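## Task

Find the yellow foam block lying on the floor beneath a desk and place it inside the tote near the door so no part of it sticks out past the tote's rim. It only counts if the block stays there without the robot holding it at the end. The robot must not tip over or finish leaning.

## Robot and tools

ROBOT. A Hello Robot Stretch 3 with a single arm: a two-wheeled base (0.33 m long, 0.34 m wide), a lift that rides up a mast, and a telescoping arm that reaches out to the robot's RIGHT side. The base cannot slide sideways, so to move the gripper forward or back you drive the base. Turning in place pivots about the point midway between the drive wheels, 0.05 m behind the front edge. Stowed (arm retracted, wrist folded) the robot sweeps a 0.28 m radius when turning; an unfolded level gripper reaches past that circle.

FRAMES. Base frame: origin on the floor between the drive wheels, x forward, y left, z up. Odometry frame is the base frame where the scene began; heading is positive to the left, -3.142 to 3.142, and odometry counts wheel turns, so slipping reads as motion. hand_pose is in the base frame, at the point where the closed fingertips meet; with all wrist joints at zero its x axis is up, y points back along the arm toward the mast, z toward the robot's rear. Fingertips are round pads 0.04 m wide.

TOOLS.
execute_actions: arguments "actions" (a list holding one action, or empty to just read state and images) and "cameras" (list of "head_camera", "nav_camera", "wrist_camera" or "all"; omitted or null means all, [] means none). An action may contain:
- "base": exactly one of {"translate_m": d}, a straight drive of d metres relative to where the base last reported itself, forward positive, -1 to 1; or {"rotate_rad": d}, an in-place turn relative to the current heading, counter-clockwise (left) positive, -3.2 to 3.2.
- "joints": absolute targets keyed by name, one number each: lift_m 0 to 1.1 (arm height on the mast); arm_m 0 to 0.52 (extension); wrist_yaw_rad -1.345 to 4.42 (0 along the arm, positive toward the front, 3.0 folded over the base); wrist_pitch_rad -1.57 to 0.451 (0 level, negative tips fingertips downward); wrist_roll_rad -2.911 to 2.911 (0 fingers side by side); gripper_m -0.089 to 0.179 (larger is wider; actual fingertip gap is about 0.007 m less when nearly shut and 0.025 m less when fully open, zero below 0.007); head_pan_rad -3.953 to 1.73 (0 forward, positive left, -1.57 faces along the arm); head_tilt_rad -1.53 to 0.419 (negative looks down). Done tolerances: ±0.004 for lift, arm, gripper; ±0.02 for yaw, roll, head; ±0.05 for pitch.
- "contact_limits": {"arm_m": effort percent 1 to 100}; the arm halts (contact_stop) when its effort reaches that value, and the value also caps its holding force until the next action. Too small stops instantly.
Base and joint motions in one action start together. Anything omitted may keep driving toward its earlier target without the statuses showing it. A bad key or out-of-range value rejects the whole call. An action runs at most 15 s. After a call reports a stop, later movement calls in the same reply are skipped.
wait: "seconds" 0 to 10; commands nothing, returns state and images.
zoom_image: "camera" and "region" [x0, y0, x1, y1] in pixels from the top-left, at most 504 by 504, on that camera's latest full image.
finished_scene: "scene" is the number of the scene being closed; irreversible; the result tells whether the goal was met and gives the next task.

RESULTS. base_status and joint_status: "done" (base: wheels turned as asked, even if slipping), "off_target" (stopped short, may still push), "contact_stop", "time_out", "torque_fault" (target dropped; holds where it stopped unless slack or switched off). on_its_own lists uncommanded behaviour; "held at" is the held target, not the position. Arm and lift go slack after a contact_stop until commanded again; a slack lift can sag under load or be pushed up by closing fingers on a surface. motor_effort is percent of max, positive toward larger joint values, peak in brackets; readings carry bias and noise. Positive wheel effort pushes forward. lidar_m: 12 distances from the base origin, 30-degree sectors, 1st ahead then counter-clockwise (4th left, 7th behind, 10th right), plane 0.17 m high, 0.15 to 12 m, "-" for nothing; blind to clear objects and low items; the robot's own parts can hide sectors 5, 6, 9, 10. wrist_depth_mm (45 to 1000) and head_depth_mm (280 to 4000, head image is sideways) are 7x7 grids of median depth, "-" where unknown. base_tilt in degrees, forward and right positive, with a fixed offset of up to about 4. turned_by_wheels and turned_by_imu give rotation since the last result.

CAMERAS. head_camera and nav_camera (fisheye) ride on the head and follow pan/tilt; wrist_camera is on the gripper.

SPEED. Fast base (0.30 m/s, 1.9 rad/s) only when stowed: lift_m under 0.30, arm_m under 0.03, wrist_yaw_rad over 2.54; otherwise 0.10 m/s and 0.63 rad/s.

GRIPPING. Close to a gripper_m below the object's width (lower squeezes harder; overly hard triggers a stall guard that weakens grip). Release by opening at least 0.02 beyond where contact happened. Neither reading nor status proves a hold; check images. To re-squeeze, send a new value.

CAUTIONS. Fold or unfold the wrist only with lift_m 0.32 to 0.95, wrist_pitch_rad -0.4, roll near 0; once folded, lift may go down to 0.25. If wrist_yaw_rad is below -0.4, keep pitch at -0.5 or lower. Pushing into a rigid object with the gripper higher than about 0.45 m, repeating a push after a contact_stop, driving while gripping something fixed, or snagging furniture (especially reversing) can tip the robot; reverse the last move in small steps, free the gripper, and lower lift to about 0.2 if still leaning. Wrist servos under sustained strain switch off for 10 s. Avoid drops, slams and hard shoves. Loose objects may occasionally get nudged. The robot keeps executing its last command while you compose replies, and faster robot motion is better.

Each tool is called after "Call:" as name(argument=value, ...), one argument or row to a line, values as JSON.

## Session

Call:
execute_actions(
  actions=[],
)

Scene clock: 0.00 s.
base_odometry: x=+0.000 y=+0.000 heading=+0.000 (m, m, rad; odometry frame)
turned_by_wheels: +0.000 (rad since the last result)
turned_by_imu: +0.000 (rad since the last result)
base_tilt: forward=-0.5 right=-0.3 (deg)
lidar_m: 0.66 0.65 0.71 1.09 2.00 1.35 1.09 1.08 1.18 1.75 1.73 0.81
head_depth_mm: 754 764 775 781 795 808 816 / 712 721 728 740 752 761 770 / 678 684 692 702 709 719 729 / 644 652 658 667 671 684 689 / 615 620 626 636 643 647 656 / 588 595 599 605 613 619 625 / 562 570 575 579 585 592 598
base_status: not commanded
joint_positions: lift_m=+0.517 arm_m=-0.003 wrist_yaw_rad=+2.888 wrist_pitch_rad=-0.358 wrist_roll_rad=-0.004 gripper_m=+0.037 head_pan_rad=-0.018 head_tilt_rad=+0.006
joint_status: not commanded
motor_effort: left_wheel=+0 right_wheel=-1 lift_m=+28 arm_m=+0 wrist_yaw_rad=+0 wrist_pitch_rad=+7 wrist_roll_rad=+0 gripper_m=+1 head_pan_rad=+1 head_tilt_rad=+3 (%)
hand_pose: x=+0.0368 y=+0.0817 z=+0.5430 quat_wxyz=(+0.213, +0.704, +0.038, +0.676) (m; base frame)
wrist_depth_mm: - - - 960 721 573 482 / - - - - 757 604 498 / - - - - 798 635 519 / - - - - 858 681 541 / - - - - 902 714 563 / 832 - - 824 825 721 594 / 688 675 697 719 697 694 629
pictures: head_camera (sideways: a quarter turn clockwise sets it upright), nav_camera (sideways: a quarter turn counterclockwise sets it upright), wrist_camera
Images, in order (width x height): head_camera 896x504, nav_camera 672x504, wrist_camera 644x364.

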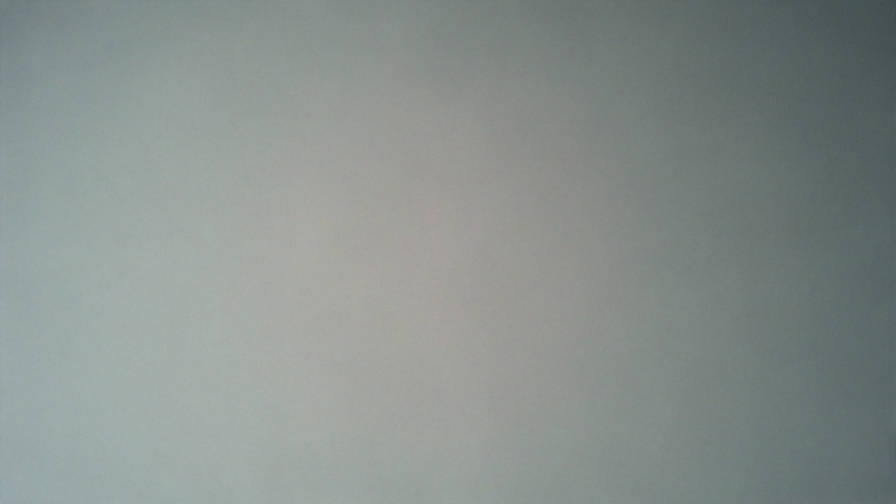

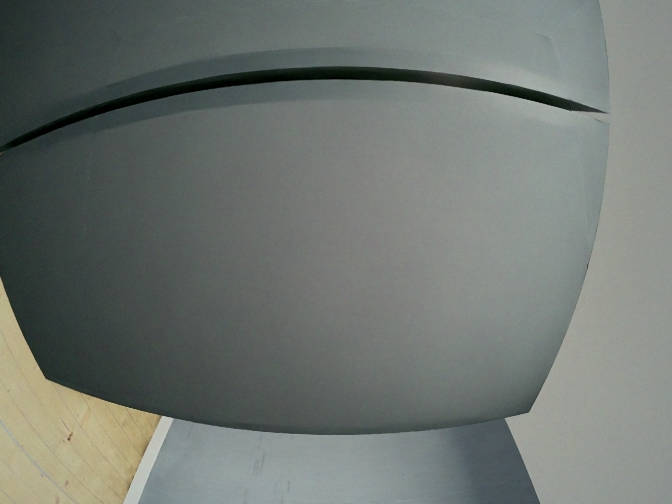

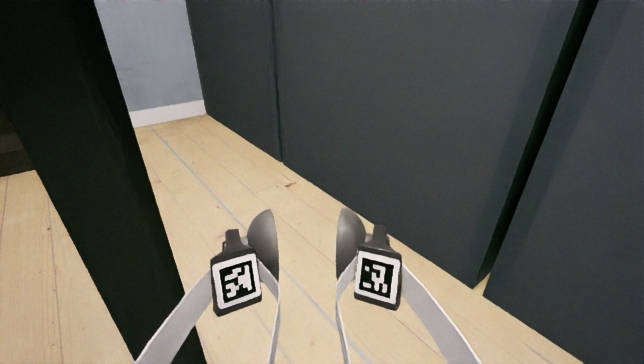

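Call:
execute_actions(
  actions=[
    {"joints": {"head_pan_rad": -3.14, "head_tilt_rad": -0.6}},
  ],
  cameras=["head_camera", "nav_camera"],
)

Scene clock: 7.30 s.
base_odometry: x=+0.000 y=+0.000 heading=+0.000 (m, m, rad; odometry frame)
turned_by_wheels: +0.000 (rad since the last result)
turned_by_imu: +0.001 (rad since the last result)
base_tilt: forward=-0.5 right=-0.3 (deg)
lidar_m: 0.66 0.65 0.71 1.09 2.00 1.34 1.09 1.08 1.17 1.75 1.72 0.82
head_depth_mm: 1078 1232 1422 1695 1751 1420 1192 / 1035 1176 1356 1601 1727 1418 1207 / 995 1123 1280 1507 1662 1415 1230 / 958 1074 1218 1423 1604 1396 1209 / 922 1031 1170 1354 1558 1409 1185 / 887 987 1116 1281 1494 1387 1177 / 858 950 1072 1216 1421 1388 1173
base_status: not commanded
joint_positions: lift_m=+0.517 arm_m=-0.003 wrist_yaw_rad=+2.888 wrist_pitch_rad=-0.358 wrist_roll_rad=-0.004 gripper_m=+0.037 head_pan_rad=-3.133 head_tilt_rad=-0.592
joint_status: all done
motor_effort: left_wheel=+1(1) right_wheel=-1(1) lift_m=+29(28) arm_m=+0(0) wrist_yaw_rad=+1(0) wrist_pitch_rad=+7(7) wrist_roll_rad=+0(0) gripper_m=+0(1) head_pan_rad=-4(47) head_tilt_rad=-5(41) (%)
hand_pose: x=+0.0368 y=+0.0817 z=+0.5430 quat_wxyz=(+0.213, +0.704, +0.038, +0.676) (m; base frame)
wrist_depth_mm: - - - 943 728 573 477 / - - - - 762 595 492 / - - - - 810 639 510 / - - - - 861 662 532 / - - - - 915 718 559 / 818 - - 832 826 746 586 / 694 675 688 696 704 690 623
pictures: head_camera (sideways: a quarter turn clockwise sets it upright), nav_camera (sideways: a quarter turn counterclockwise sets it upright)
Images, in order (width x height): head_camera 896x504, nav_camera 672x504.

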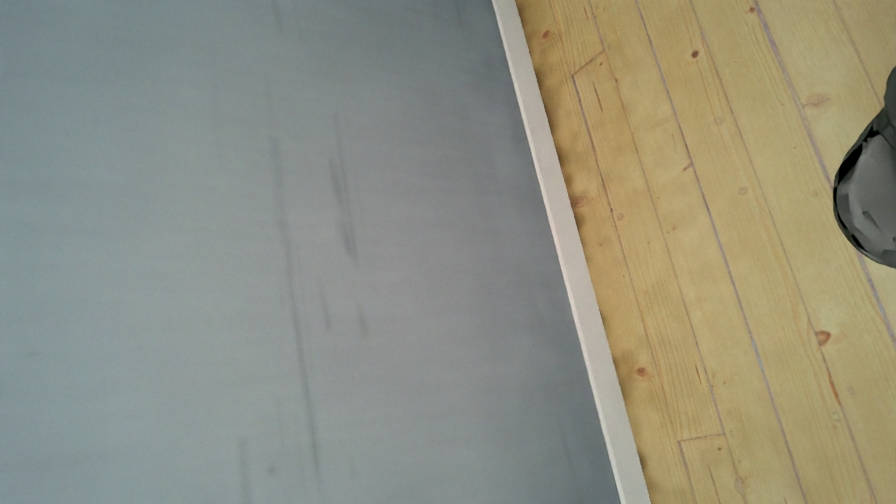

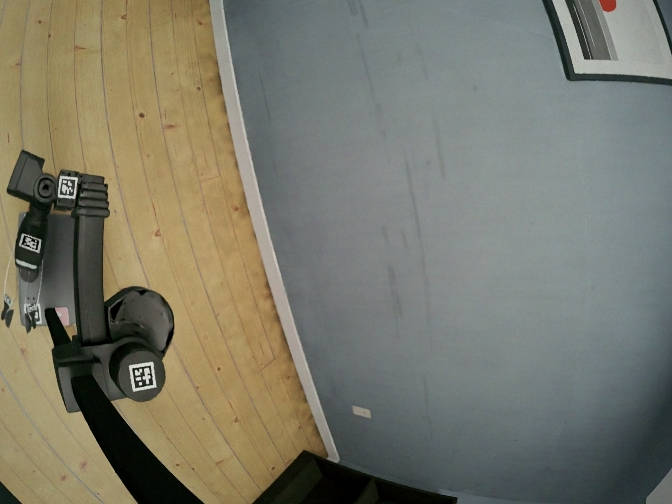

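Call:
execute_actions(
  actions=[
    {"joints": {"head_pan_rad": -1.3, "head_tilt_rad": -0.4}},
  ],
  cameras=["head_camera", "nav_camera"],
)

Scene clock: 13.53 s.
base_odometry: x=+0.000 y=+0.000 heading=+0.000 (m, m, rad; odometry frame)
turned_by_wheels: +0.000 (rad since the last result)
turned_by_imu: +0.001 (rad since the last result)
base_tilt: forward=-0.5 right=-0.2 (deg)
lidar_m: 0.65 0.65 0.71 1.08 2.00 1.35 1.09 1.08 1.18 1.75 1.72 0.82
head_depth_mm: 1521 1654 1835 2036 2146 1627 1314 / 1482 1631 1784 1972 2123 1629 1318 / 1476 1614 1778 1962 2077 1626 1312 / 1468 1591 1740 1933 2039 1620 1309 / 1449 1576 1722 1901 2020 1605 1305 / 1444 1553 1717 1892 2019 1601 1298 / 1430 1563 1701 1867 1986 1591 1292
base_status: not commanded
joint_positions: lift_m=+0.517 arm_m=-0.003 wrist_yaw_rad=+2.888 wrist_pitch_rad=-0.358 wrist_roll_rad=-0.004 gripper_m=+0.037 head_pan_rad=-1.307 head_tilt_rad=-0.409
joint_status: all done
motor_effort: left_wheel=+0(0) right_wheel=-1(1) lift_m=+29(28) arm_m=+0(0) wrist_yaw_rad=+1(0) wrist_pitch_rad=+7(7) wrist_roll_rad=+0(0) gripper_m=+0(1) head_pan_rad=+4(48) head_tilt_rad=+5(26) (%)
hand_pose: x=+0.0368 y=+0.0817 z=+0.5430 quat_wxyz=(+0.213, +0.704, +0.038, +0.676) (m; base frame)
wrist_depth_mm: - - - 956 705 578 478 / - - - - 760 612 498 / - - - - 792 633 520 / - - - - 861 672 542 / 999 - - - 915 713 562 / 815 - - 816 836 734 584 / 696 688 717 699 690 699 625
pictures: head_camera (sideways: a quarter turn clockwise sets it upright), nav_camera (sideways: a quarter turn counterclockwise sets it upright)
Images, in order (width x height): head_camera 896x504, nav_camera 672x504.

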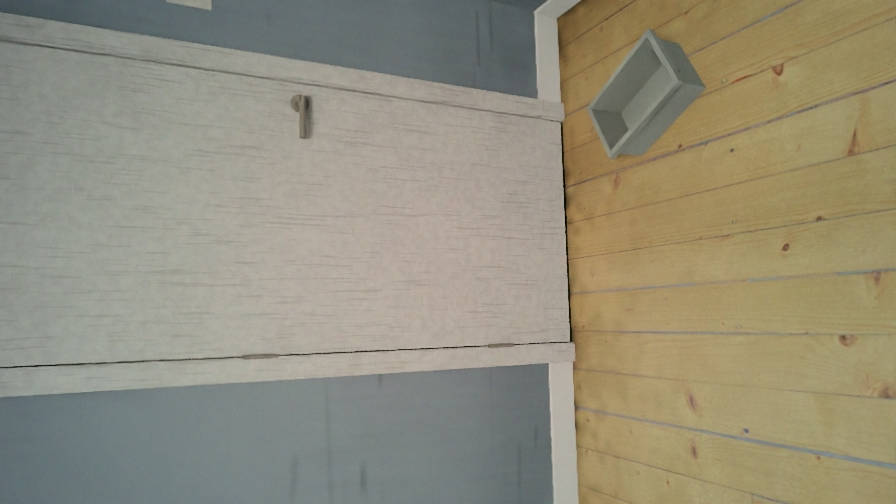

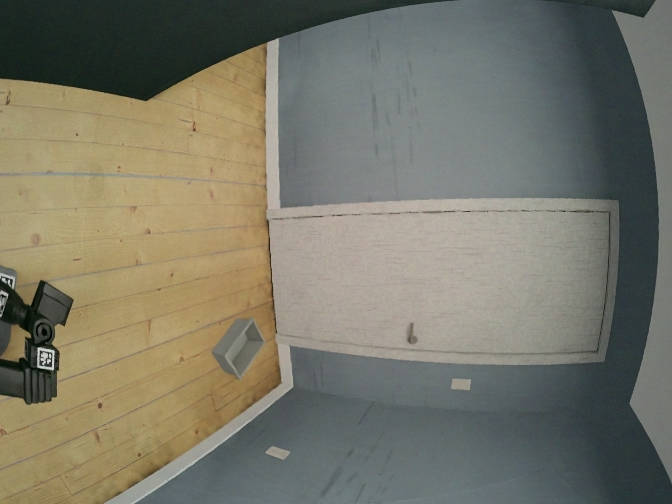

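Call:
execute_actions(
  actions=[
    {"base": {"rotate_rad": -0.9}, "joints": {"lift_m": 0.26, "wrist_pitch_rad": -0.4, "head_pan_rad": 0.4, "head_tilt_rad": -0.5}},
  ],
  cameras=["head_camera", "nav_camera"],
)

Call:
execute_actions(
  actions=[
    {"base": {"translate_m": 1.0}, "joints": {"head_pan_rad": 0.9, "head_tilt_rad": -0.5}},
  ],
  cameras=["head_camera", "nav_camera"],
)

Scene clock: 58.80 s.
base_odometry: x=+0.000 y=+0.000 heading=-0.900 (m, m, rad; odometry frame)
turned_by_wheels: -0.900 (rad since the last result)
turned_by_imu: -0.886 (rad since the last result)
base_tilt: forward=-0.5 right=-0.3 (deg)
lidar_m: 1.73 0.74 0.65 0.65 0.77 1.38 1.69 1.22 1.08 1.08 1.27 1.73
head_depth_mm: 1539 1649 1798 1965 1915 1514 1257 / 1644 1781 1962 2130 1907 1508 1244 / 1780 1943 2126 2304 1902 1500 1235 / 836 928 2228 2327 1766 1463 1238 / 735 808 896 997 1131 1306 1242 / 668 723 791 872 973 1101 1191 / 607 656 710 777 855 946 1069
base_status: done
joint_positions: lift_m=+0.260 arm_m=-0.003 wrist_yaw_rad=+2.888 wrist_pitch_rad=-0.413 wrist_roll_rad=-0.004 gripper_m=+0.037 head_pan_rad=+0.393 head_tilt_rad=-0.494
joint_status: all done
motor_effort: left_wheel=+4(7) right_wheel=-5(10) lift_m=+21(26) arm_m=+0(0) wrist_yaw_rad=+0(1) wrist_pitch_rad=+7(8) wrist_roll_rad=+0(0) gripper_m=+1(0) head_pan_rad=+4(47) head_tilt_rad=-4(16) (%)
hand_pose: x=+0.0351 y=+0.0754 z=+0.2741 quat_wxyz=(+0.232, +0.703, +0.057, +0.670) (m; base frame)
wrist_depth_mm: - 641 623 621 630 624 627 / - 690 681 683 681 688 697 / - 736 760 745 768 756 772 / 677 713 721 721 724 727 739 / 561 - 579 569 581 580 569 / 465 - - 481 467 474 475 / - - - 404 404 405 412
pictures: head_camera (sideways: a quarter turn clockwise sets it upright), nav_camera (sideways: a quarter turn counterclockwise sets it upright)
Images, in order (width x height): head_camera 896x504, nav_camera 672x504.

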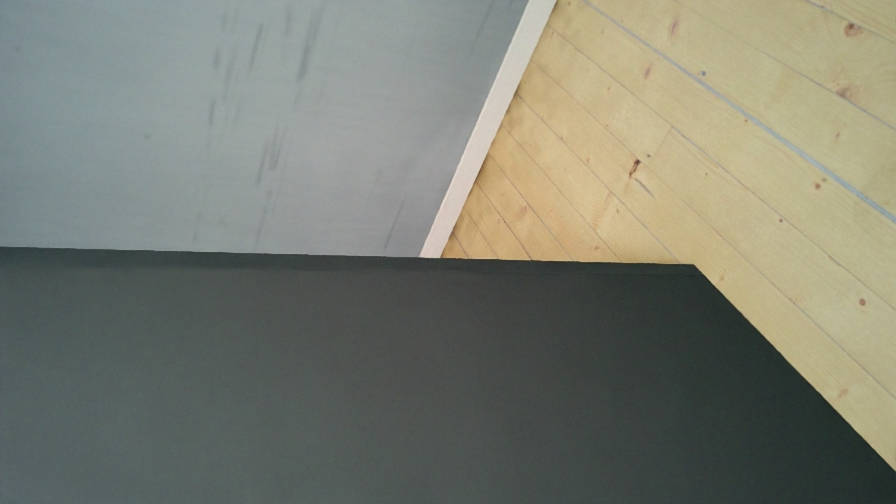

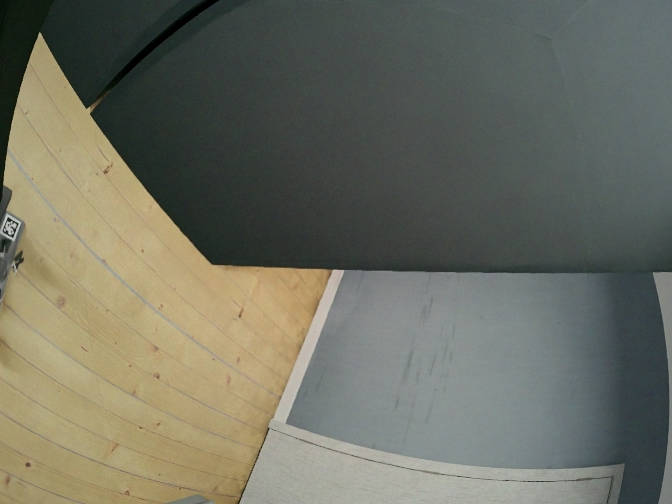

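Scene clock: 63.80 s.
base_odometry: x=+0.622 y=-0.783 heading=-0.900 (m, m, rad; odometry frame)
turned_by_wheels: +0.000 (rad since the last result)
turned_by_imu: +0.004 (rad since the last result)
base_tilt: forward=-0.5 right=-0.3 (deg)
lidar_m: 0.80 0.95 1.71 0.39 0.43 0.77 2.60 1.55 1.36 1.37 0.89 0.78
head_depth_mm: 1037 1085 1144 1209 1276 1341 1255 / 1214 1284 1369 1463 1563 1504 1252 / 1464 1557 1667 1831 1824 1505 1247 / 1841 2000 2222 2328 1899 1510 1244 / 2518 2786 3139 2537 1877 1500 1236 / 2866 3154 3368 2520 1865 1489 1232 / 2785 2977 3293 2489 1854 1493 1230
base_status: done
joint_positions: lift_m=+0.260 arm_m=-0.003 wrist_yaw_rad=+2.888 wrist_pitch_rad=-0.414 wrist_roll_rad=-0.004 gripper_m=+0.037 head_pan_rad=+0.893 head_tilt_rad=-0.494
joint_status: all done
motor_effort: left_wheel=+3(10) right_wheel=-4(9) lift_m=+21(20) arm_m=+0(0) wrist_yaw_rad=+1(1) wrist_pitch_rad=+7(7) wrist_roll_rad=+0(0) gripper_m=+0(1) head_pan_rad=+4(38) head_tilt_rad=-3(3) (%)
hand_pose: x=+0.0351 y=+0.0754 z=+0.2740 quat_wxyz=(+0.232, +0.703, +0.057, +0.670) (m; base frame)
wrist_depth_mm: - 366 608 - - - 887 / - 396 617 - - - 877 / - 440 601 958 999 986 833 / 483 486 610 721 722 723 723 / 531 - 546 572 569 576 599 / 466 - - 469 482 479 474 / - - - 407 403 406 407
pictures: head_camera (sideways: a quarter turn clockwise sets it upright), nav_camera (sideways: a quarter turn counterclockwise sets it upright)
Images, in order (width x height): head_camera 896x504, nav_camera 672x504.

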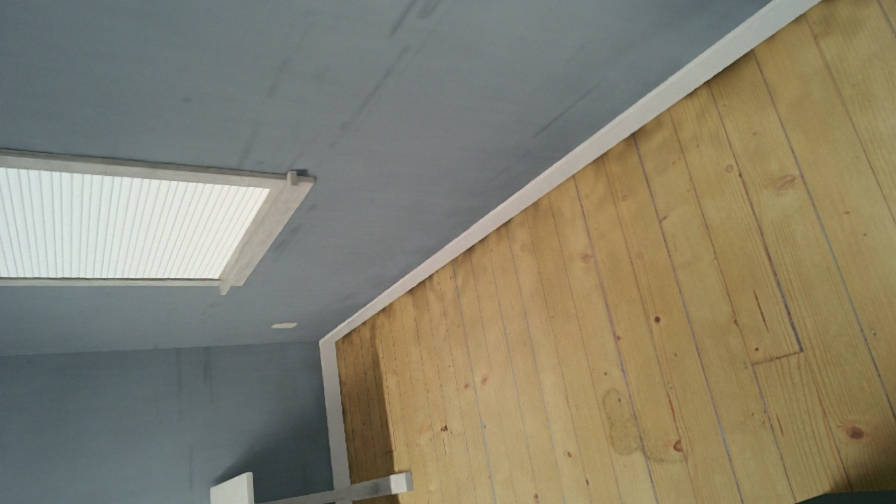

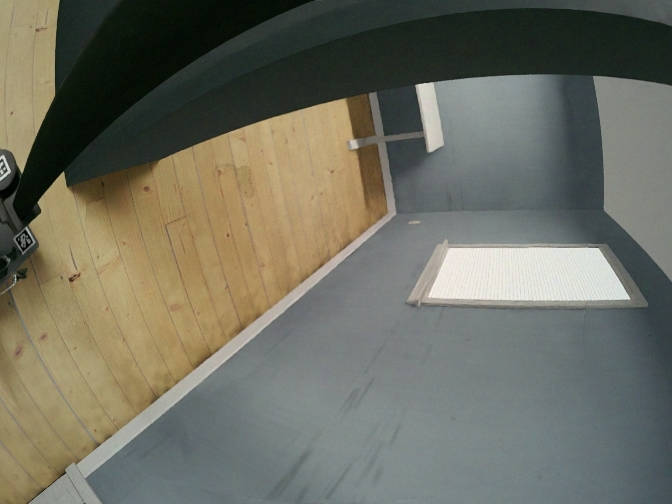

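Call:
execute_actions(
  actions=[
    {"base": {"translate_m": 0.3}, "joints": {"head_pan_rad": 0.4}},
  ],
  cameras=[],
)

Call:
execute_actions(
  actions=[
    {"base": {"rotate_rad": 1.29}},
  ],
  cameras=["head_camera", "nav_camera"],
)

Scene clock: 75.13 s.
base_odometry: x=+0.808 y=-1.018 heading=-0.900 (m, m, rad; odometry frame)
turned_by_wheels: +0.000 (rad since the last result)
turned_by_imu: +0.002 (rad since the last result)
base_tilt: forward=-0.5 right=-0.2 (deg)
lidar_m: 0.52 0.61 1.11 0.84 0.52 0.59 2.76 1.65 1.45 0.94 0.55 0.52
head_depth_mm: 422 454 493 536 589 651 734 / 453 492 536 589 652 731 835 / 490 535 587 651 730 831 963 / 534 584 650 731 830 960 1128 / 584 648 727 827 959 1142 1217 / 648 727 827 953 1136 1370 1225 / 724 823 956 1135 1391 1479 1230
base_status: done
joint_positions: lift_m=+0.260 arm_m=-0.003 wrist_yaw_rad=+2.888 wrist_pitch_rad=-0.414 wrist_roll_rad=-0.004 gripper_m=+0.037 head_pan_rad=+0.407 head_tilt_rad=-0.495
joint_status: all done
motor_effort: left_wheel=+3(11) right_wheel=-4(9) lift_m=+20(21) arm_m=+0(0) wrist_yaw_rad=+0(0) wrist_pitch_rad=+7(6) wrist_roll_rad=+0(0) gripper_m=+0(0) head_pan_rad=-3(38) head_tilt_rad=-4(4) (%)
hand_pose: x=+0.0351 y=+0.0753 z=+0.2739 quat_wxyz=(+0.232, +0.703, +0.057, +0.670) (m; base frame)
wrist_depth_mm: - - - - - 836 574 / - - - - - 832 570 / - 990 934 979 958 820 570 / 504 708 697 718 723 716 559 / 517 - 584 570 568 576 535 / 464 - - 471 476 472 480 / - - - 405 400 406 408
pictures: none
No camera images: the call's "cameras" was empty. Leave "cameras" out to get every camera's image.

Scene clock: 77.17 s.
base_odometry: x=+0.808 y=-1.018 heading=+0.390 (m, m, rad; odometry frame)
turned_by_wheels: +1.290 (rad since the last result)
turned_by_imu: +1.269 (rad since the last result)
base_tilt: forward=-0.5 right=-0.3 (deg)
lidar_m: 2.07 0.62 0.52 1.10 2.05 1.51 1.45 0.70 0.53 0.52 0.54 0.74
head_depth_mm: 2725 2911 3246 2587 1925 1522 1243 / 2831 3037 3359 2580 1900 1508 1245 / 2949 3156 3497 2583 1900 1504 1245 / 3078 3290 3656 2590 1887 1509 1245 / 3231 3393 3292 2303 1690 1234 1238 / 610 660 713 778 853 950 1061 / 530 566 607 651 705 764 840
base_status: done
joint_positions: lift_m=+0.260 arm_m=-0.003 wrist_yaw_rad=+2.888 wrist_pitch_rad=-0.414 wrist_roll_rad=-0.004 gripper_m=+0.037 head_pan_rad=+0.407 head_tilt_rad=-0.495
joint_status: not commanded
motor_effort: left_wheel=-3(9) right_wheel=+3(11) lift_m=+21(21) arm_m=+0(0) wrist_yaw_rad=+0(1) wrist_pitch_rad=+7(7) wrist_roll_rad=+0(0) gripper_m=+0(0) head_pan_rad=-4(4) head_tilt_rad=-3(3) (%)
hand_pose: x=+0.0351 y=+0.0753 z=+0.2739 quat_wxyz=(+0.232, +0.703, +0.057, +0.670) (m; base frame)
wrist_depth_mm: - - - 851 518 546 612 / - - - 932 569 610 - / - 944 970 877 619 679 974 / 696 703 713 708 671 723 718 / 566 - 587 566 576 575 569 / 469 - - 471 471 482 481 / - - - 405 404 406 407
pictures: head_camera (sideways: a quarter turn clockwise sets it upright), nav_camera (sideways: a quarter turn counterclockwise sets it upright)
Images, in order (width x height): head_camera 896x504, nav_camera 672x504.

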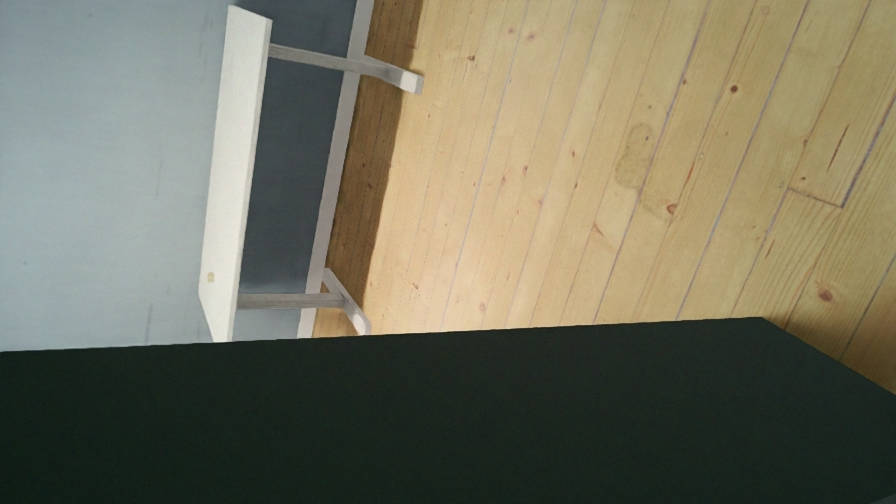

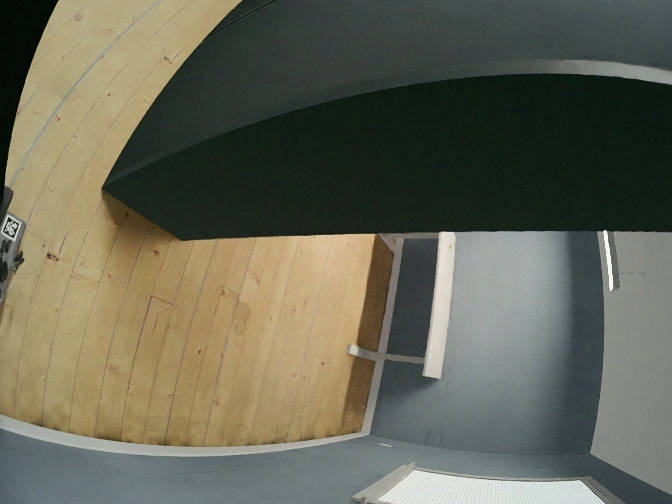

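That desk has nothing under it. Moving forward and looking left.

Call:
execute_actions(
  actions=[
    {"base": {"translate_m": 1.0}, "joints": {"head_pan_rad": 1.0, "head_tilt_rad": -0.45}},
  ],
  cameras=["head_camera", "nav_camera"],
)

Scene clock: 89.47 s.
base_odometry: x=+1.733 y=-0.638 heading=+0.390 (m, m, rad; odometry frame)
turned_by_wheels: +0.000 (rad since the last result)
turned_by_imu: +0.004 (rad since the last result)
base_tilt: forward=-0.5 right=-0.3 (deg)
lidar_m: 1.87 2.37 3.01 1.33 0.55 0.62 1.90 0.73 0.54 0.53 0.55 0.76
head_depth_mm: 2516 2701 2407 2652 2014 1561 1276 / 2831 3042 3181 2625 2004 1567 1267 / 3245 3474 3650 2766 1983 1555 1270 / 3284 3617 3877 2744 1982 1545 1260 / 3082 3327 3633 2741 1961 1539 1264 / 2848 3095 3429 2709 1972 1533 1262 / 2756 2890 3227 2681 1947 1513 1253
base_status: done
joint_positions: lift_m=+0.260 arm_m=-0.003 wrist_yaw_rad=+2.888 wrist_pitch_rad=-0.414 wrist_roll_rad=-0.004 gripper_m=+0.037 head_pan_rad=+0.993 head_tilt_rad=-0.457
joint_status: all done
motor_effort: left_wheel=-3(8) right_wheel=+3(10) lift_m=+20(20) arm_m=+0(1) wrist_yaw_rad=+1(1) wrist_pitch_rad=+7(7) wrist_roll_rad=+0(0) gripper_m=+1(1) head_pan_rad=+4(42) head_tilt_rad=+4(13) (%)
hand_pose: x=+0.0351 y=+0.0753 z=+0.2739 quat_wxyz=(+0.232, +0.703, +0.057, +0.670) (m; base frame)
wrist_depth_mm: - - - - - - - / - - - - - - - / - 911 946 961 959 - 987 / 453 697 721 711 714 705 726 / 506 - 582 566 564 571 564 / 468 - - 473 475 482 486 / - - - 407 408 407 410
pictures: head_camera (sideways: a quarter turn clockwise sets it upright), nav_camera (sideways: a quarter turn counterclockwise sets it upright)
Images, in order (width x height): head_camera 896x504, nav_camera 672x504.

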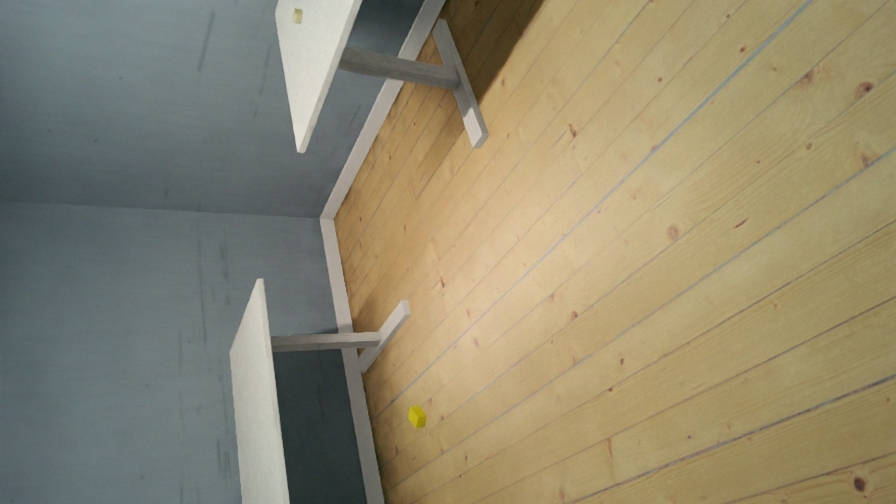

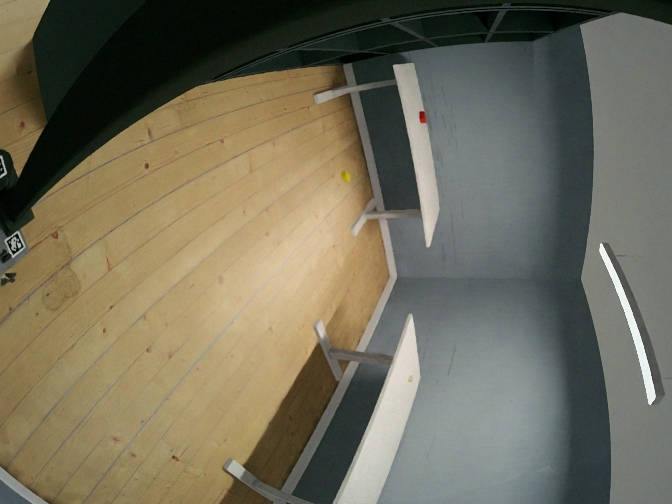

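Call:
execute_actions(
  actions=[
    {"base": {"rotate_rad": 1.24}, "joints": {"head_pan_rad": 0.05, "head_tilt_rad": -0.6}},
  ],
  cameras=[],
)

Call:
execute_actions(
  actions=[
    {"base": {"translate_m": 1.0}},
  ],
  cameras=["head_camera"],
)

Scene clock: 123.20 s.
base_odometry: x=+1.733 y=-0.638 heading=+1.630 (m, m, rad; odometry frame)
turned_by_wheels: +1.240 (rad since the last result)
turned_by_imu: +1.220 (rad since the last result)
base_tilt: forward=-0.5 right=-0.2 (deg)
lidar_m: 3.02 1.33 0.51 0.79 1.20 0.63 0.53 0.53 0.59 0.95 1.87 2.37
head_depth_mm: 3114 3578 3092 2215 1741 1414 1190 / 3024 3390 3133 2223 1712 1411 1189 / 2964 3106 3065 2200 1714 1406 1191 / 2870 3215 3058 2199 1702 1402 1184 / 2783 3161 3032 2173 1700 1400 1183 / 2746 2874 2852 2150 1688 1394 1180 / 2640 2827 2833 2111 1638 1377 1165
base_status: done
joint_positions: lift_m=+0.260 arm_m=-0.003 wrist_yaw_rad=+2.888 wrist_pitch_rad=-0.414 wrist_roll_rad=-0.004 gripper_m=+0.037 head_pan_rad=+0.057 head_tilt_rad=-0.593
joint_status: all done
motor_effort: left_wheel=-4(10) right_wheel=+3(11) lift_m=+20(21) arm_m=+0(0) wrist_yaw_rad=+0(1) wrist_pitch_rad=+7(7) wrist_roll_rad=+0(0) gripper_m=+1(1) head_pan_rad=-5(47) head_tilt_rad=-4(21) (%)
hand_pose: x=+0.0351 y=+0.0753 z=+0.2739 quat_wxyz=(+0.232, +0.703, +0.057, +0.670) (m; base frame)
wrist_depth_mm: - - - 696 500 - - / - - - 758 559 - - / - 936 995 820 632 835 - / 668 710 703 707 653 711 718 / 558 - 594 566 576 578 563 / 472 - - 481 469 474 479 / - - - 402 406 405 405
pictures: none
No camera images: the call's "cameras" was empty. Leave "cameras" out to get every camera's image.

Scene clock: 128.20 s.
base_odometry: x=+1.674 y=+0.361 heading=+1.630 (m, m, rad; odometry frame)
turned_by_wheels: +0.000 (rad since the last result)
turned_by_imu: +0.004 (rad since the last result)
base_tilt: forward=-0.5 right=-0.2 (deg)
lidar_m: 2.04 1.43 0.70 0.69 1.03 0.75 1.47 1.46 1.64 1.66 1.61 2.22
head_depth_mm: 2165 2434 2762 2213 1733 1403 1187 / 2109 2238 2669 2227 1724 1404 1190 / 2054 2197 2604 2210 1705 1403 1193 / 1998 2116 2592 2193 1709 1398 1188 / 1937 2051 2475 2179 1697 1389 1176 / 1902 2015 2407 2163 1692 1384 1172 / 1832 1967 2328 2080 1686 1389 1177
base_status: done
joint_positions: lift_m=+0.260 arm_m=-0.003 wrist_yaw_rad=+2.888 wrist_pitch_rad=-0.414 wrist_roll_rad=-0.004 gripper_m=+0.037 head_pan_rad=+0.057 head_tilt_rad=-0.593
joint_status: not commanded
motor_effort: left_wheel=-3(10) right_wheel=+3(10) lift_m=+20(20) arm_m=+0(0) wrist_yaw_rad=+0(1) wrist_pitch_rad=+7(7) wrist_roll_rad=+0(0) gripper_m=+0(1) head_pan_rad=-4(4) head_tilt_rad=-5(4) (%)
hand_pose: x=+0.0351 y=+0.0753 z=+0.2739 quat_wxyz=(+0.232, +0.703, +0.057, +0.670) (m; base frame)
wrist_depth_mm: - 893 924 731 - - - / - 942 941 773 - - - / - 766 768 832 953 989 - / 568 650 679 722 708 734 733 / 532 - 582 564 581 576 584 / 467 - - 473 476 475 477 / - - - 407 406 404 410
pictures: head_camera (sideways: a quarter turn clockwise sets it upright)
Images, in order (width x height): head_camera 896x504.

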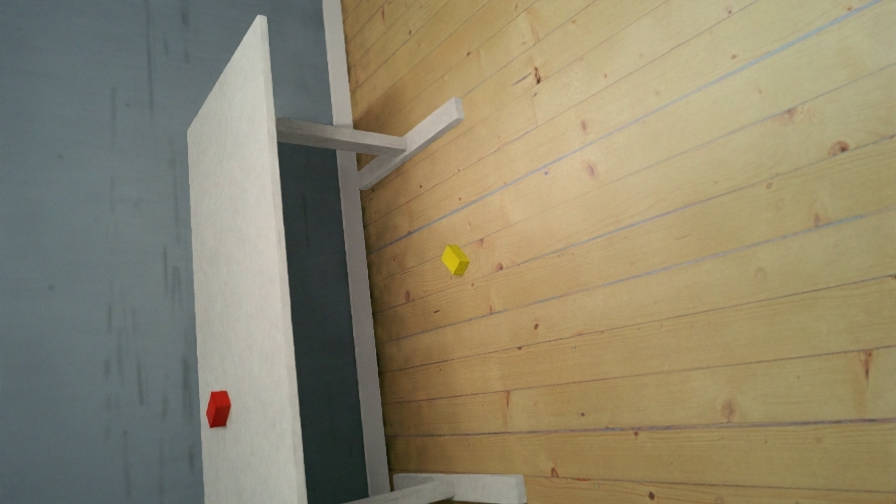

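Call:
execute_actions(
  actions=[
    {"base": {"translate_m": 1.0}, "joints": {"head_pan_rad": 0.15, "head_tilt_rad": -1.0}},
  ],
  cameras=["head_camera"],
)

Scene clock: 161.63 s.
base_odometry: x=+1.615 y=+1.359 heading=+1.630 (m, m, rad; odometry frame)
turned_by_wheels: +0.000 (rad since the last result)
turned_by_imu: +0.004 (rad since the last result)
base_tilt: forward=-0.5 right=-0.3 (deg)
lidar_m: 1.08 1.34 1.04 0.97 1.07 1.01 1.68 2.41 1.98 1.23 1.67 1.07
head_depth_mm: 1053 876 1396 1499 1346 1205 1096 / 1049 874 796 1515 1337 1214 1108 / 1043 868 795 1499 1334 1203 1124 / 1030 863 773 1498 1328 1193 1121 / 1034 862 770 1486 1331 1196 - / 1026 856 752 1488 1326 1200 1103 / 1021 852 747 1479 1319 1189 1085
base_status: done
joint_positions: lift_m=+0.260 arm_m=-0.003 wrist_yaw_rad=+2.888 wrist_pitch_rad=-0.414 wrist_roll_rad=-0.004 gripper_m=+0.037 head_pan_rad=+0.143 head_tilt_rad=-0.988
joint_status: all done
motor_effort: left_wheel=-3(8) right_wheel=+3(11) lift_m=+21(21) arm_m=+0(0) wrist_yaw_rad=+1(0) wrist_pitch_rad=+7(7) wrist_roll_rad=+0(0) gripper_m=+1(0) head_pan_rad=+4(16) head_tilt_rad=-7(38) (%)
hand_pose: x=+0.0351 y=+0.0753 z=+0.2739 quat_wxyz=(+0.232, +0.703, +0.057, +0.670) (m; base frame)
wrist_depth_mm: - - 986 - - - 980 / - - - - - - - / - 881 956 962 966 976 - / 679 697 711 710 724 720 740 / 564 - 587 559 566 577 583 / 462 - - 474 472 478 476 / - - - 405 405 406 409
pictures: head_camera (sideways: a quarter turn clockwise sets it upright)
Images, in order (width x height): head_camera 896x504.

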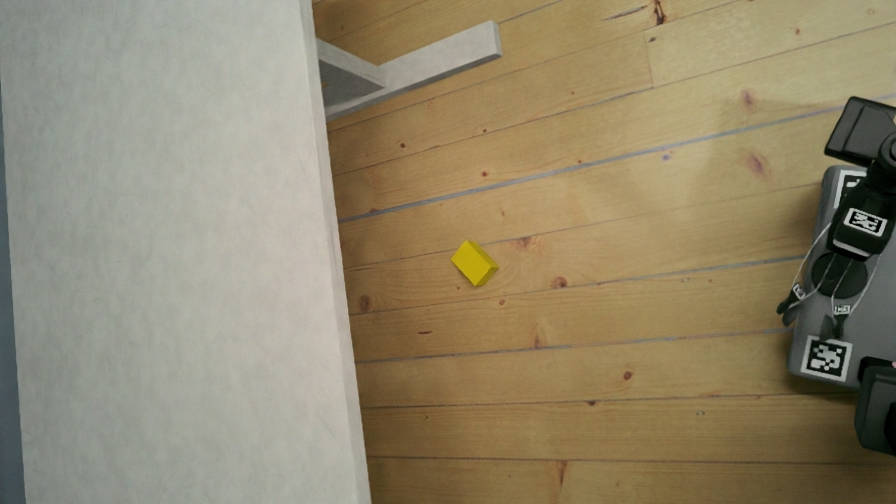

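Call:
zoom_image(
  camera="head_camera",
  region=[424, 213, 524, 313],
)

Region (424, 213, 524, 313) of head_camera's 896x504 image, scaled by 5.040, with more detail than that image has.

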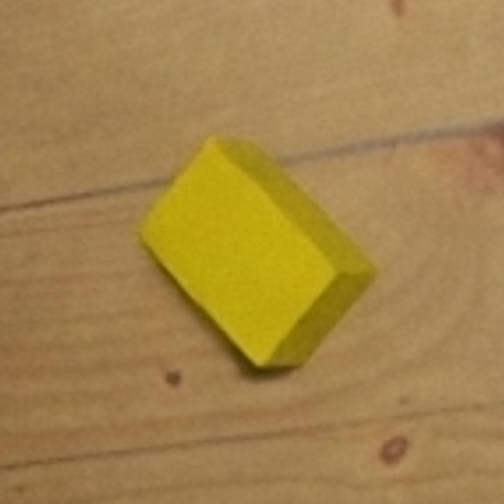

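Call:
execute_actions(
  actions=[
    {"base": {"translate_m": 0.2}, "joints": {"lift_m": 0.34}},
  ],
  cameras=[],
)

Call:
execute_actions(
  actions=[
    {"base": {"rotate_rad": 1.89}, "joints": {"wrist_yaw_rad": 0.0, "head_pan_rad": -1.6, "head_tilt_rad": -1.1}},
  ],
  cameras=["head_camera", "wrist_camera"],
)

Scene clock: 209.70 s.
base_odometry: x=+1.604 y=+1.558 heading=+1.630 (m, m, rad; odometry frame)
turned_by_wheels: +0.000 (rad since the last result)
turned_by_imu: +0.002 (rad since the last result)
base_tilt: forward=-0.6 right=-0.2 (deg)
lidar_m: 1.15 1.15 0.94 0.97 1.41 1.17 1.87 2.60 1.92 1.23 1.61 0.87
head_depth_mm: 1054 871 750 1392 1337 1208 1098 / 1040 875 748 692 1339 1207 1105 / 1016 864 744 676 1336 1203 1120 / 1008 859 743 675 1311 1198 1124 / 1005 858 740 658 1318 1192 - / 994 855 737 656 1318 1189 1098 / 982 854 732 642 1323 1189 1094
base_status: done
joint_positions: lift_m=+0.340 arm_m=-0.003 wrist_yaw_rad=+2.888 wrist_pitch_rad=-0.414 wrist_roll_rad=-0.004 gripper_m=+0.037 head_pan_rad=+0.143 head_tilt_rad=-0.989
joint_status: all done
motor_effort: left_wheel=-3(8) right_wheel=+2(11) lift_m=+35(37) arm_m=+0(0) wrist_yaw_rad=+2(0) wrist_pitch_rad=+7(7) wrist_roll_rad=+0(0) gripper_m=+1(0) head_pan_rad=+4(4) head_tilt_rad=-7(8) (%)
hand_pose: x=+0.0351 y=+0.0753 z=+0.3531 quat_wxyz=(+0.232, +0.703, +0.058, +0.670) (m; base frame)
wrist_depth_mm: - - - - - - 874 / - - - - - - 895 / - - - - - - 909 / 804 863 881 861 876 866 896 / 671 - 713 677 691 698 700 / 561 - - 564 562 569 579 / 480 481 - 486 482 491 472
pictures: none
No camera images: the call's "cameras" was empty. Leave "cameras" out to get every camera's image.

Scene clock: 213.63 s.
base_odometry: x=+1.604 y=+1.558 heading=-2.764 (m, m, rad; odometry frame)
turned_by_wheels: +1.890 (rad since the last result)
turned_by_imu: +1.863 (rad since the last result)
base_tilt: forward=-0.5 right=-0.2 (deg)
lidar_m: 0.98 1.17 1.87 2.60 2.30 1.24 1.60 1.65 0.87 1.15 0.95 0.94
head_depth_mm: 881 771 686 1381 1298 1197 1120 / 879 769 683 1393 1304 1210 - / 873 764 681 1382 1312 - - / 867 761 680 1372 1317 - - / 866 756 678 1370 1286 1189 1092 / 862 756 675 1365 1291 1176 1091 / 855 753 673 1366 1283 1178 1088
base_status: done
joint_positions: lift_m=+0.340 arm_m=-0.003 wrist_yaw_rad=+0.002 wrist_pitch_rad=-0.414 wrist_roll_rad=-0.004 gripper_m=+0.037 head_pan_rad=-1.593 head_tilt_rad=-1.086
joint_status: all done
motor_effort: left_wheel=-3(8) right_wheel=+3(8) lift_m=+36(35) arm_m=+0(1) wrist_yaw_rad=+0(1) wrist_pitch_rad=+7(7) wrist_roll_rad=+0(0) gripper_m=+1(1) head_pan_rad=-4(45) head_tilt_rad=-8(21) (%)
hand_pose: x=-0.0211 y=-0.3673 z=+0.3531 quat_wxyz=(+0.694, +0.147, -0.690, -0.145) (m; base frame)
wrist_depth_mm: 792 810 819 819 841 850 832 / 845 864 881 912 934 929 531 / 935 954 952 964 - - 546 / 830 856 842 848 865 823 619 / 673 666 717 680 702 692 667 / 559 565 - 570 565 569 564 / 478 485 488 457 487 488 495
pictures: head_camera (sideways: a quarter turn clockwise sets it upright), wrist_camera
Images, in order (width x height): head_camera 896x504, wrist_camera 644x364.

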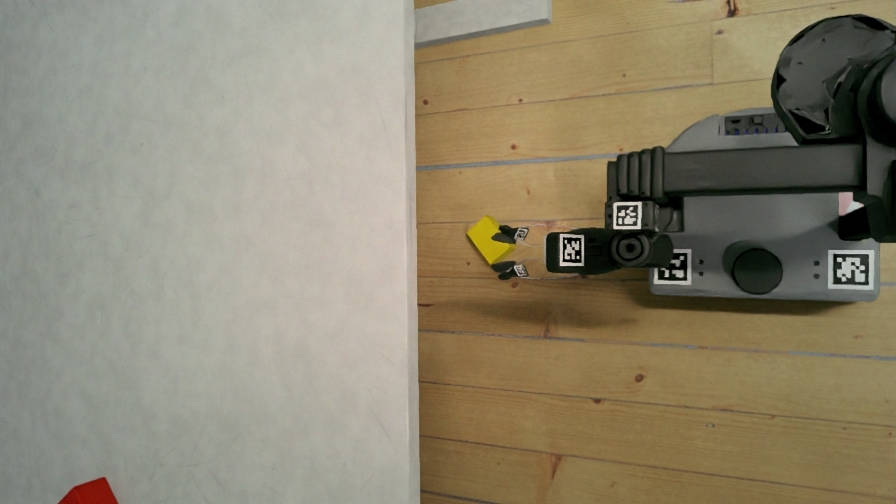

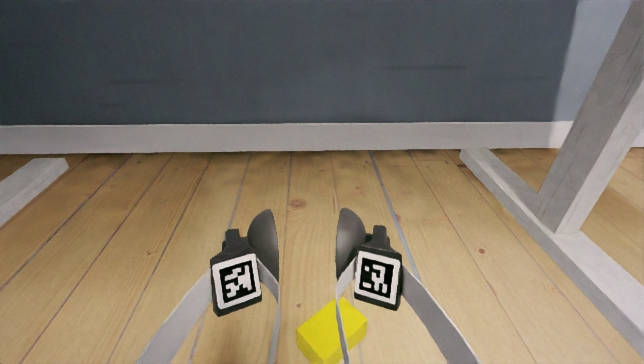

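Call:
execute_actions(
  actions=[
    {"base": {"translate_m": -0.025}, "joints": {"wrist_pitch_rad": -1.57, "arm_m": 0.42, "wrist_roll_rad": 0.9, "gripper_m": 0.15, "lift_m": 0.29}},
  ],
  cameras=["head_camera", "wrist_camera"],
)

Scene clock: 242.83 s.
base_odometry: x=+1.627 y=+1.568 heading=-2.764 (m, m, rad; odometry frame)
turned_by_wheels: +0.000 (rad since the last result)
turned_by_imu: +0.001 (rad since the last result)
base_tilt: forward=-0.5 right=-0.2 (deg)
lidar_m: 1.00 1.19 1.88 2.59 2.26 1.22 1.58 1.63 0.86 1.15 0.98 0.96
head_depth_mm: 881 771 687 1374 1309 1199 1120 / 874 766 686 1385 1309 1212 - / 873 764 681 1367 1308 - - / 870 760 679 1331 1294 - - / 864 760 675 1372 1287 1181 1088 / 859 756 674 1371 1277 1179 1090 / 853 754 671 1367 1283 1172 1081
base_status: done
joint_positions: lift_m=+0.293 arm_m=+0.420 wrist_yaw_rad=+0.000 wrist_pitch_rad=-1.552 wrist_roll_rad=+0.895 gripper_m=+0.150 head_pan_rad=-1.593 head_tilt_rad=-1.086
joint_status: lift_m contact_stop (moved -0.047 of -0.050); the others done
joint sent to its limit — the command would take wrist_pitch_rad past its lower limit, so that joint was sent only as far as its limit.
on_its_own: lift_m is slack since a contact_stop, until your next command for it
motor_effort: left_wheel=-3(7) right_wheel=+2(5) lift_m=+28(33) arm_m=+3(3) wrist_yaw_rad=+0(5) wrist_pitch_rad=-4(48) wrist_roll_rad=+2(8) gripper_m=+1(98) head_pan_rad=-4(4) head_tilt_rad=-9(8) (%)
hand_pose: x=-0.0216 y=-0.5452 z=+0.1747 quat_wxyz=(+0.237, +0.232, -0.673, -0.661) (m; base frame)
wrist_depth_mm: 299 304 311 310 318 320 328 / 307 312 315 322 324 328 335 / 313 321 322 325 335 338 345 / 323 327 333 296 341 345 354 / 331 334 340 302 352 353 362 / 341 350 349 354 362 - 373 / 352 349 359 363 368 380 378
pictures: head_camera (sideways: a quarter turn clockwise sets it upright), wrist_camera
Images, in order (width x height): head_camera 896x504, wrist_camera 644x364.

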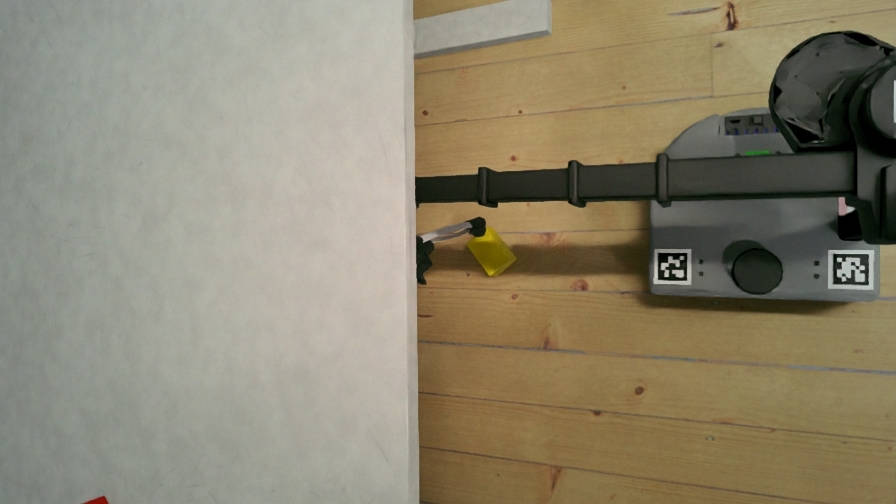

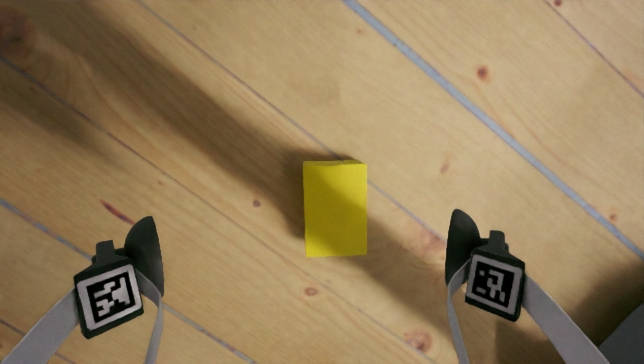

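Call:
execute_actions(
  actions=[
    {"joints": {"arm_m": 0.386, "lift_m": 0.17}},
  ],
  cameras=["head_camera", "wrist_camera"],
)

Scene clock: 275.53 s.
base_odometry: x=+1.627 y=+1.568 heading=-2.764 (m, m, rad; odometry frame)
turned_by_wheels: +0.000 (rad since the last result)
turned_by_imu: +0.001 (rad since the last result)
base_tilt: forward=-0.5 right=-0.3 (deg)
lidar_m: 1.00 1.19 1.88 2.60 2.27 1.21 1.58 1.63 0.86 1.15 0.98 0.96
head_depth_mm: 882 772 687 1384 1300 1198 1108 / 878 770 684 1395 1301 1212 - / 873 763 682 1363 1300 - - / 867 760 680 1331 1294 - - / 858 759 677 1375 1292 1182 1095 / 856 754 672 1377 1286 1183 1089 / 854 752 671 1366 1282 1175 1083
base_status: not commanded
joint_positions: lift_m=+0.170 arm_m=+0.386 wrist_yaw_rad=+0.000 wrist_pitch_rad=-1.552 wrist_roll_rad=+0.895 gripper_m=+0.150 head_pan_rad=-1.593 head_tilt_rad=-1.086
joint_status: all done
motor_effort: left_wheel=-3(3) right_wheel=+3(3) lift_m=+20(24) arm_m=-3(0) wrist_yaw_rad=+1(0) wrist_pitch_rad=-4(5) wrist_roll_rad=+2(2) gripper_m=+1(0) head_pan_rad=-3(4) head_tilt_rad=-9(8) (%)
hand_pose: x=-0.0216 y=-0.5118 z=+0.0524 quat_wxyz=(+0.237, +0.232, -0.673, -0.661) (m; base frame)
wrist_depth_mm: 190 191 194 197 200 202 205 / 194 195 199 201 205 207 210 / 198 201 204 206 209 213 215 / 202 206 206 166 215 218 222 / 209 210 213 171 221 222 228 / 212 216 220 176 229 - 235 / - 222 225 228 233 239 242
pictures: head_camera (sideways: a quarter turn clockwise sets it upright), wrist_camera
Images, in order (width x height): head_camera 896x504, wrist_camera 644x364.

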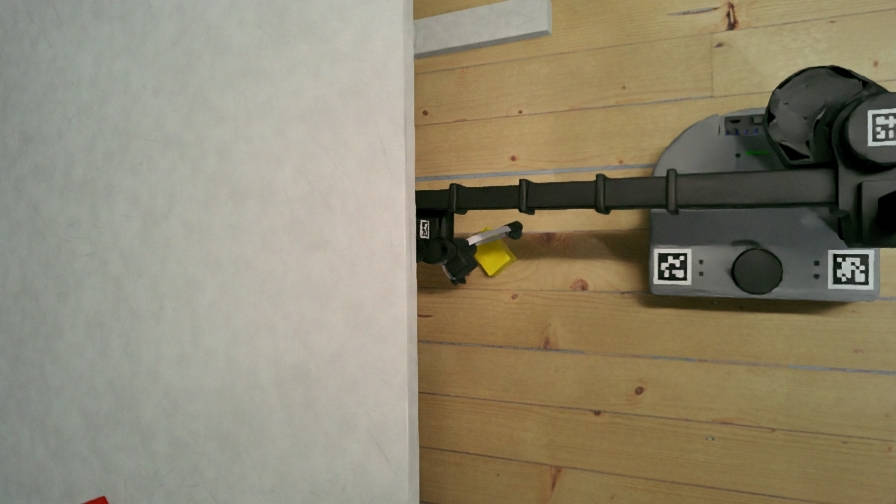

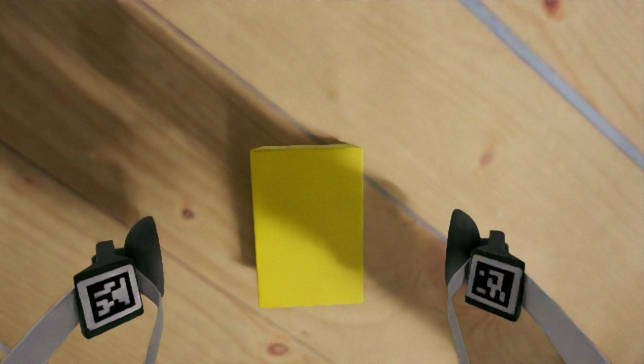

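Call:
execute_actions(
  actions=[
    {"joints": {"lift_m": 0.14, "gripper_m": 0.115}},
  ],
  cameras=["head_camera", "wrist_camera"],
)

Scene clock: 290.97 s.
base_odometry: x=+1.627 y=+1.568 heading=-2.764 (m, m, rad; odometry frame)
turned_by_wheels: +0.000 (rad since the last result)
turned_by_imu: +0.001 (rad since the last result)
base_tilt: forward=-0.5 right=-0.3 (deg)
lidar_m: 1.00 1.19 1.89 2.60 2.27 1.21 1.58 1.64 0.86 1.15 0.98 0.96
head_depth_mm: 882 770 687 1373 1298 1195 1104 / 877 771 687 1391 1298 1205 - / 874 765 683 1369 1298 - - / 865 760 679 1328 1288 - - / 864 758 677 1377 1287 1185 1090 / 860 757 675 1373 1277 1179 1088 / 855 753 671 1365 1277 1180 1086
base_status: not commanded
joint_positions: lift_m=+0.140 arm_m=+0.386 wrist_yaw_rad=+0.000 wrist_pitch_rad=-1.552 wrist_roll_rad=+0.895 gripper_m=+0.115 head_pan_rad=-1.593 head_tilt_rad=-1.086
joint_status: all done
motor_effort: left_wheel=-3(3) right_wheel=+3(3) lift_m=+20(20) arm_m=-3(3) wrist_yaw_rad=+1(0) wrist_pitch_rad=-4(4) wrist_roll_rad=+2(2) gripper_m=+1(89) head_pan_rad=-4(3) head_tilt_rad=-7(8) (%)
hand_pose: x=-0.0216 y=-0.5118 z=+0.0224 quat_wxyz=(+0.237, +0.232, -0.673, -0.661) (m; base frame)
wrist_depth_mm: 163 163 166 169 171 172 175 / 167 167 170 174 175 177 180 / 170 172 174 176 179 182 185 / 174 176 177 135 183 188 190 / 179 180 181 140 188 193 195 / 183 - 188 143 194 197 202 / 188 191 194 147 200 204 207
pictures: head_camera (sideways: a quarter turn clockwise sets it upright), wrist_camera
Images, in order (width x height): head_camera 896x504, wrist_camera 644x364.

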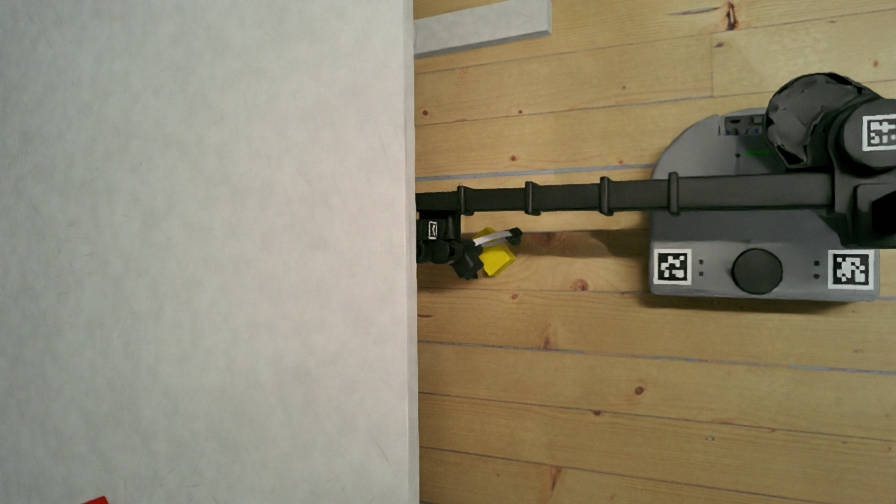

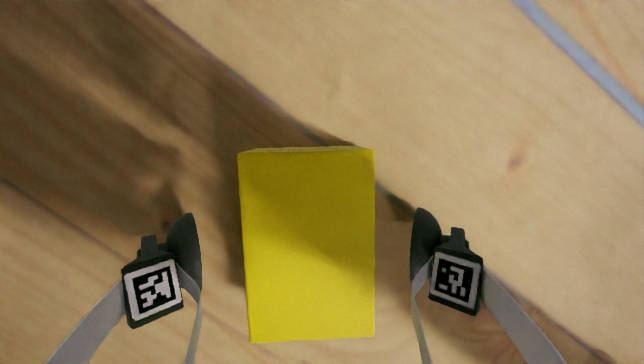

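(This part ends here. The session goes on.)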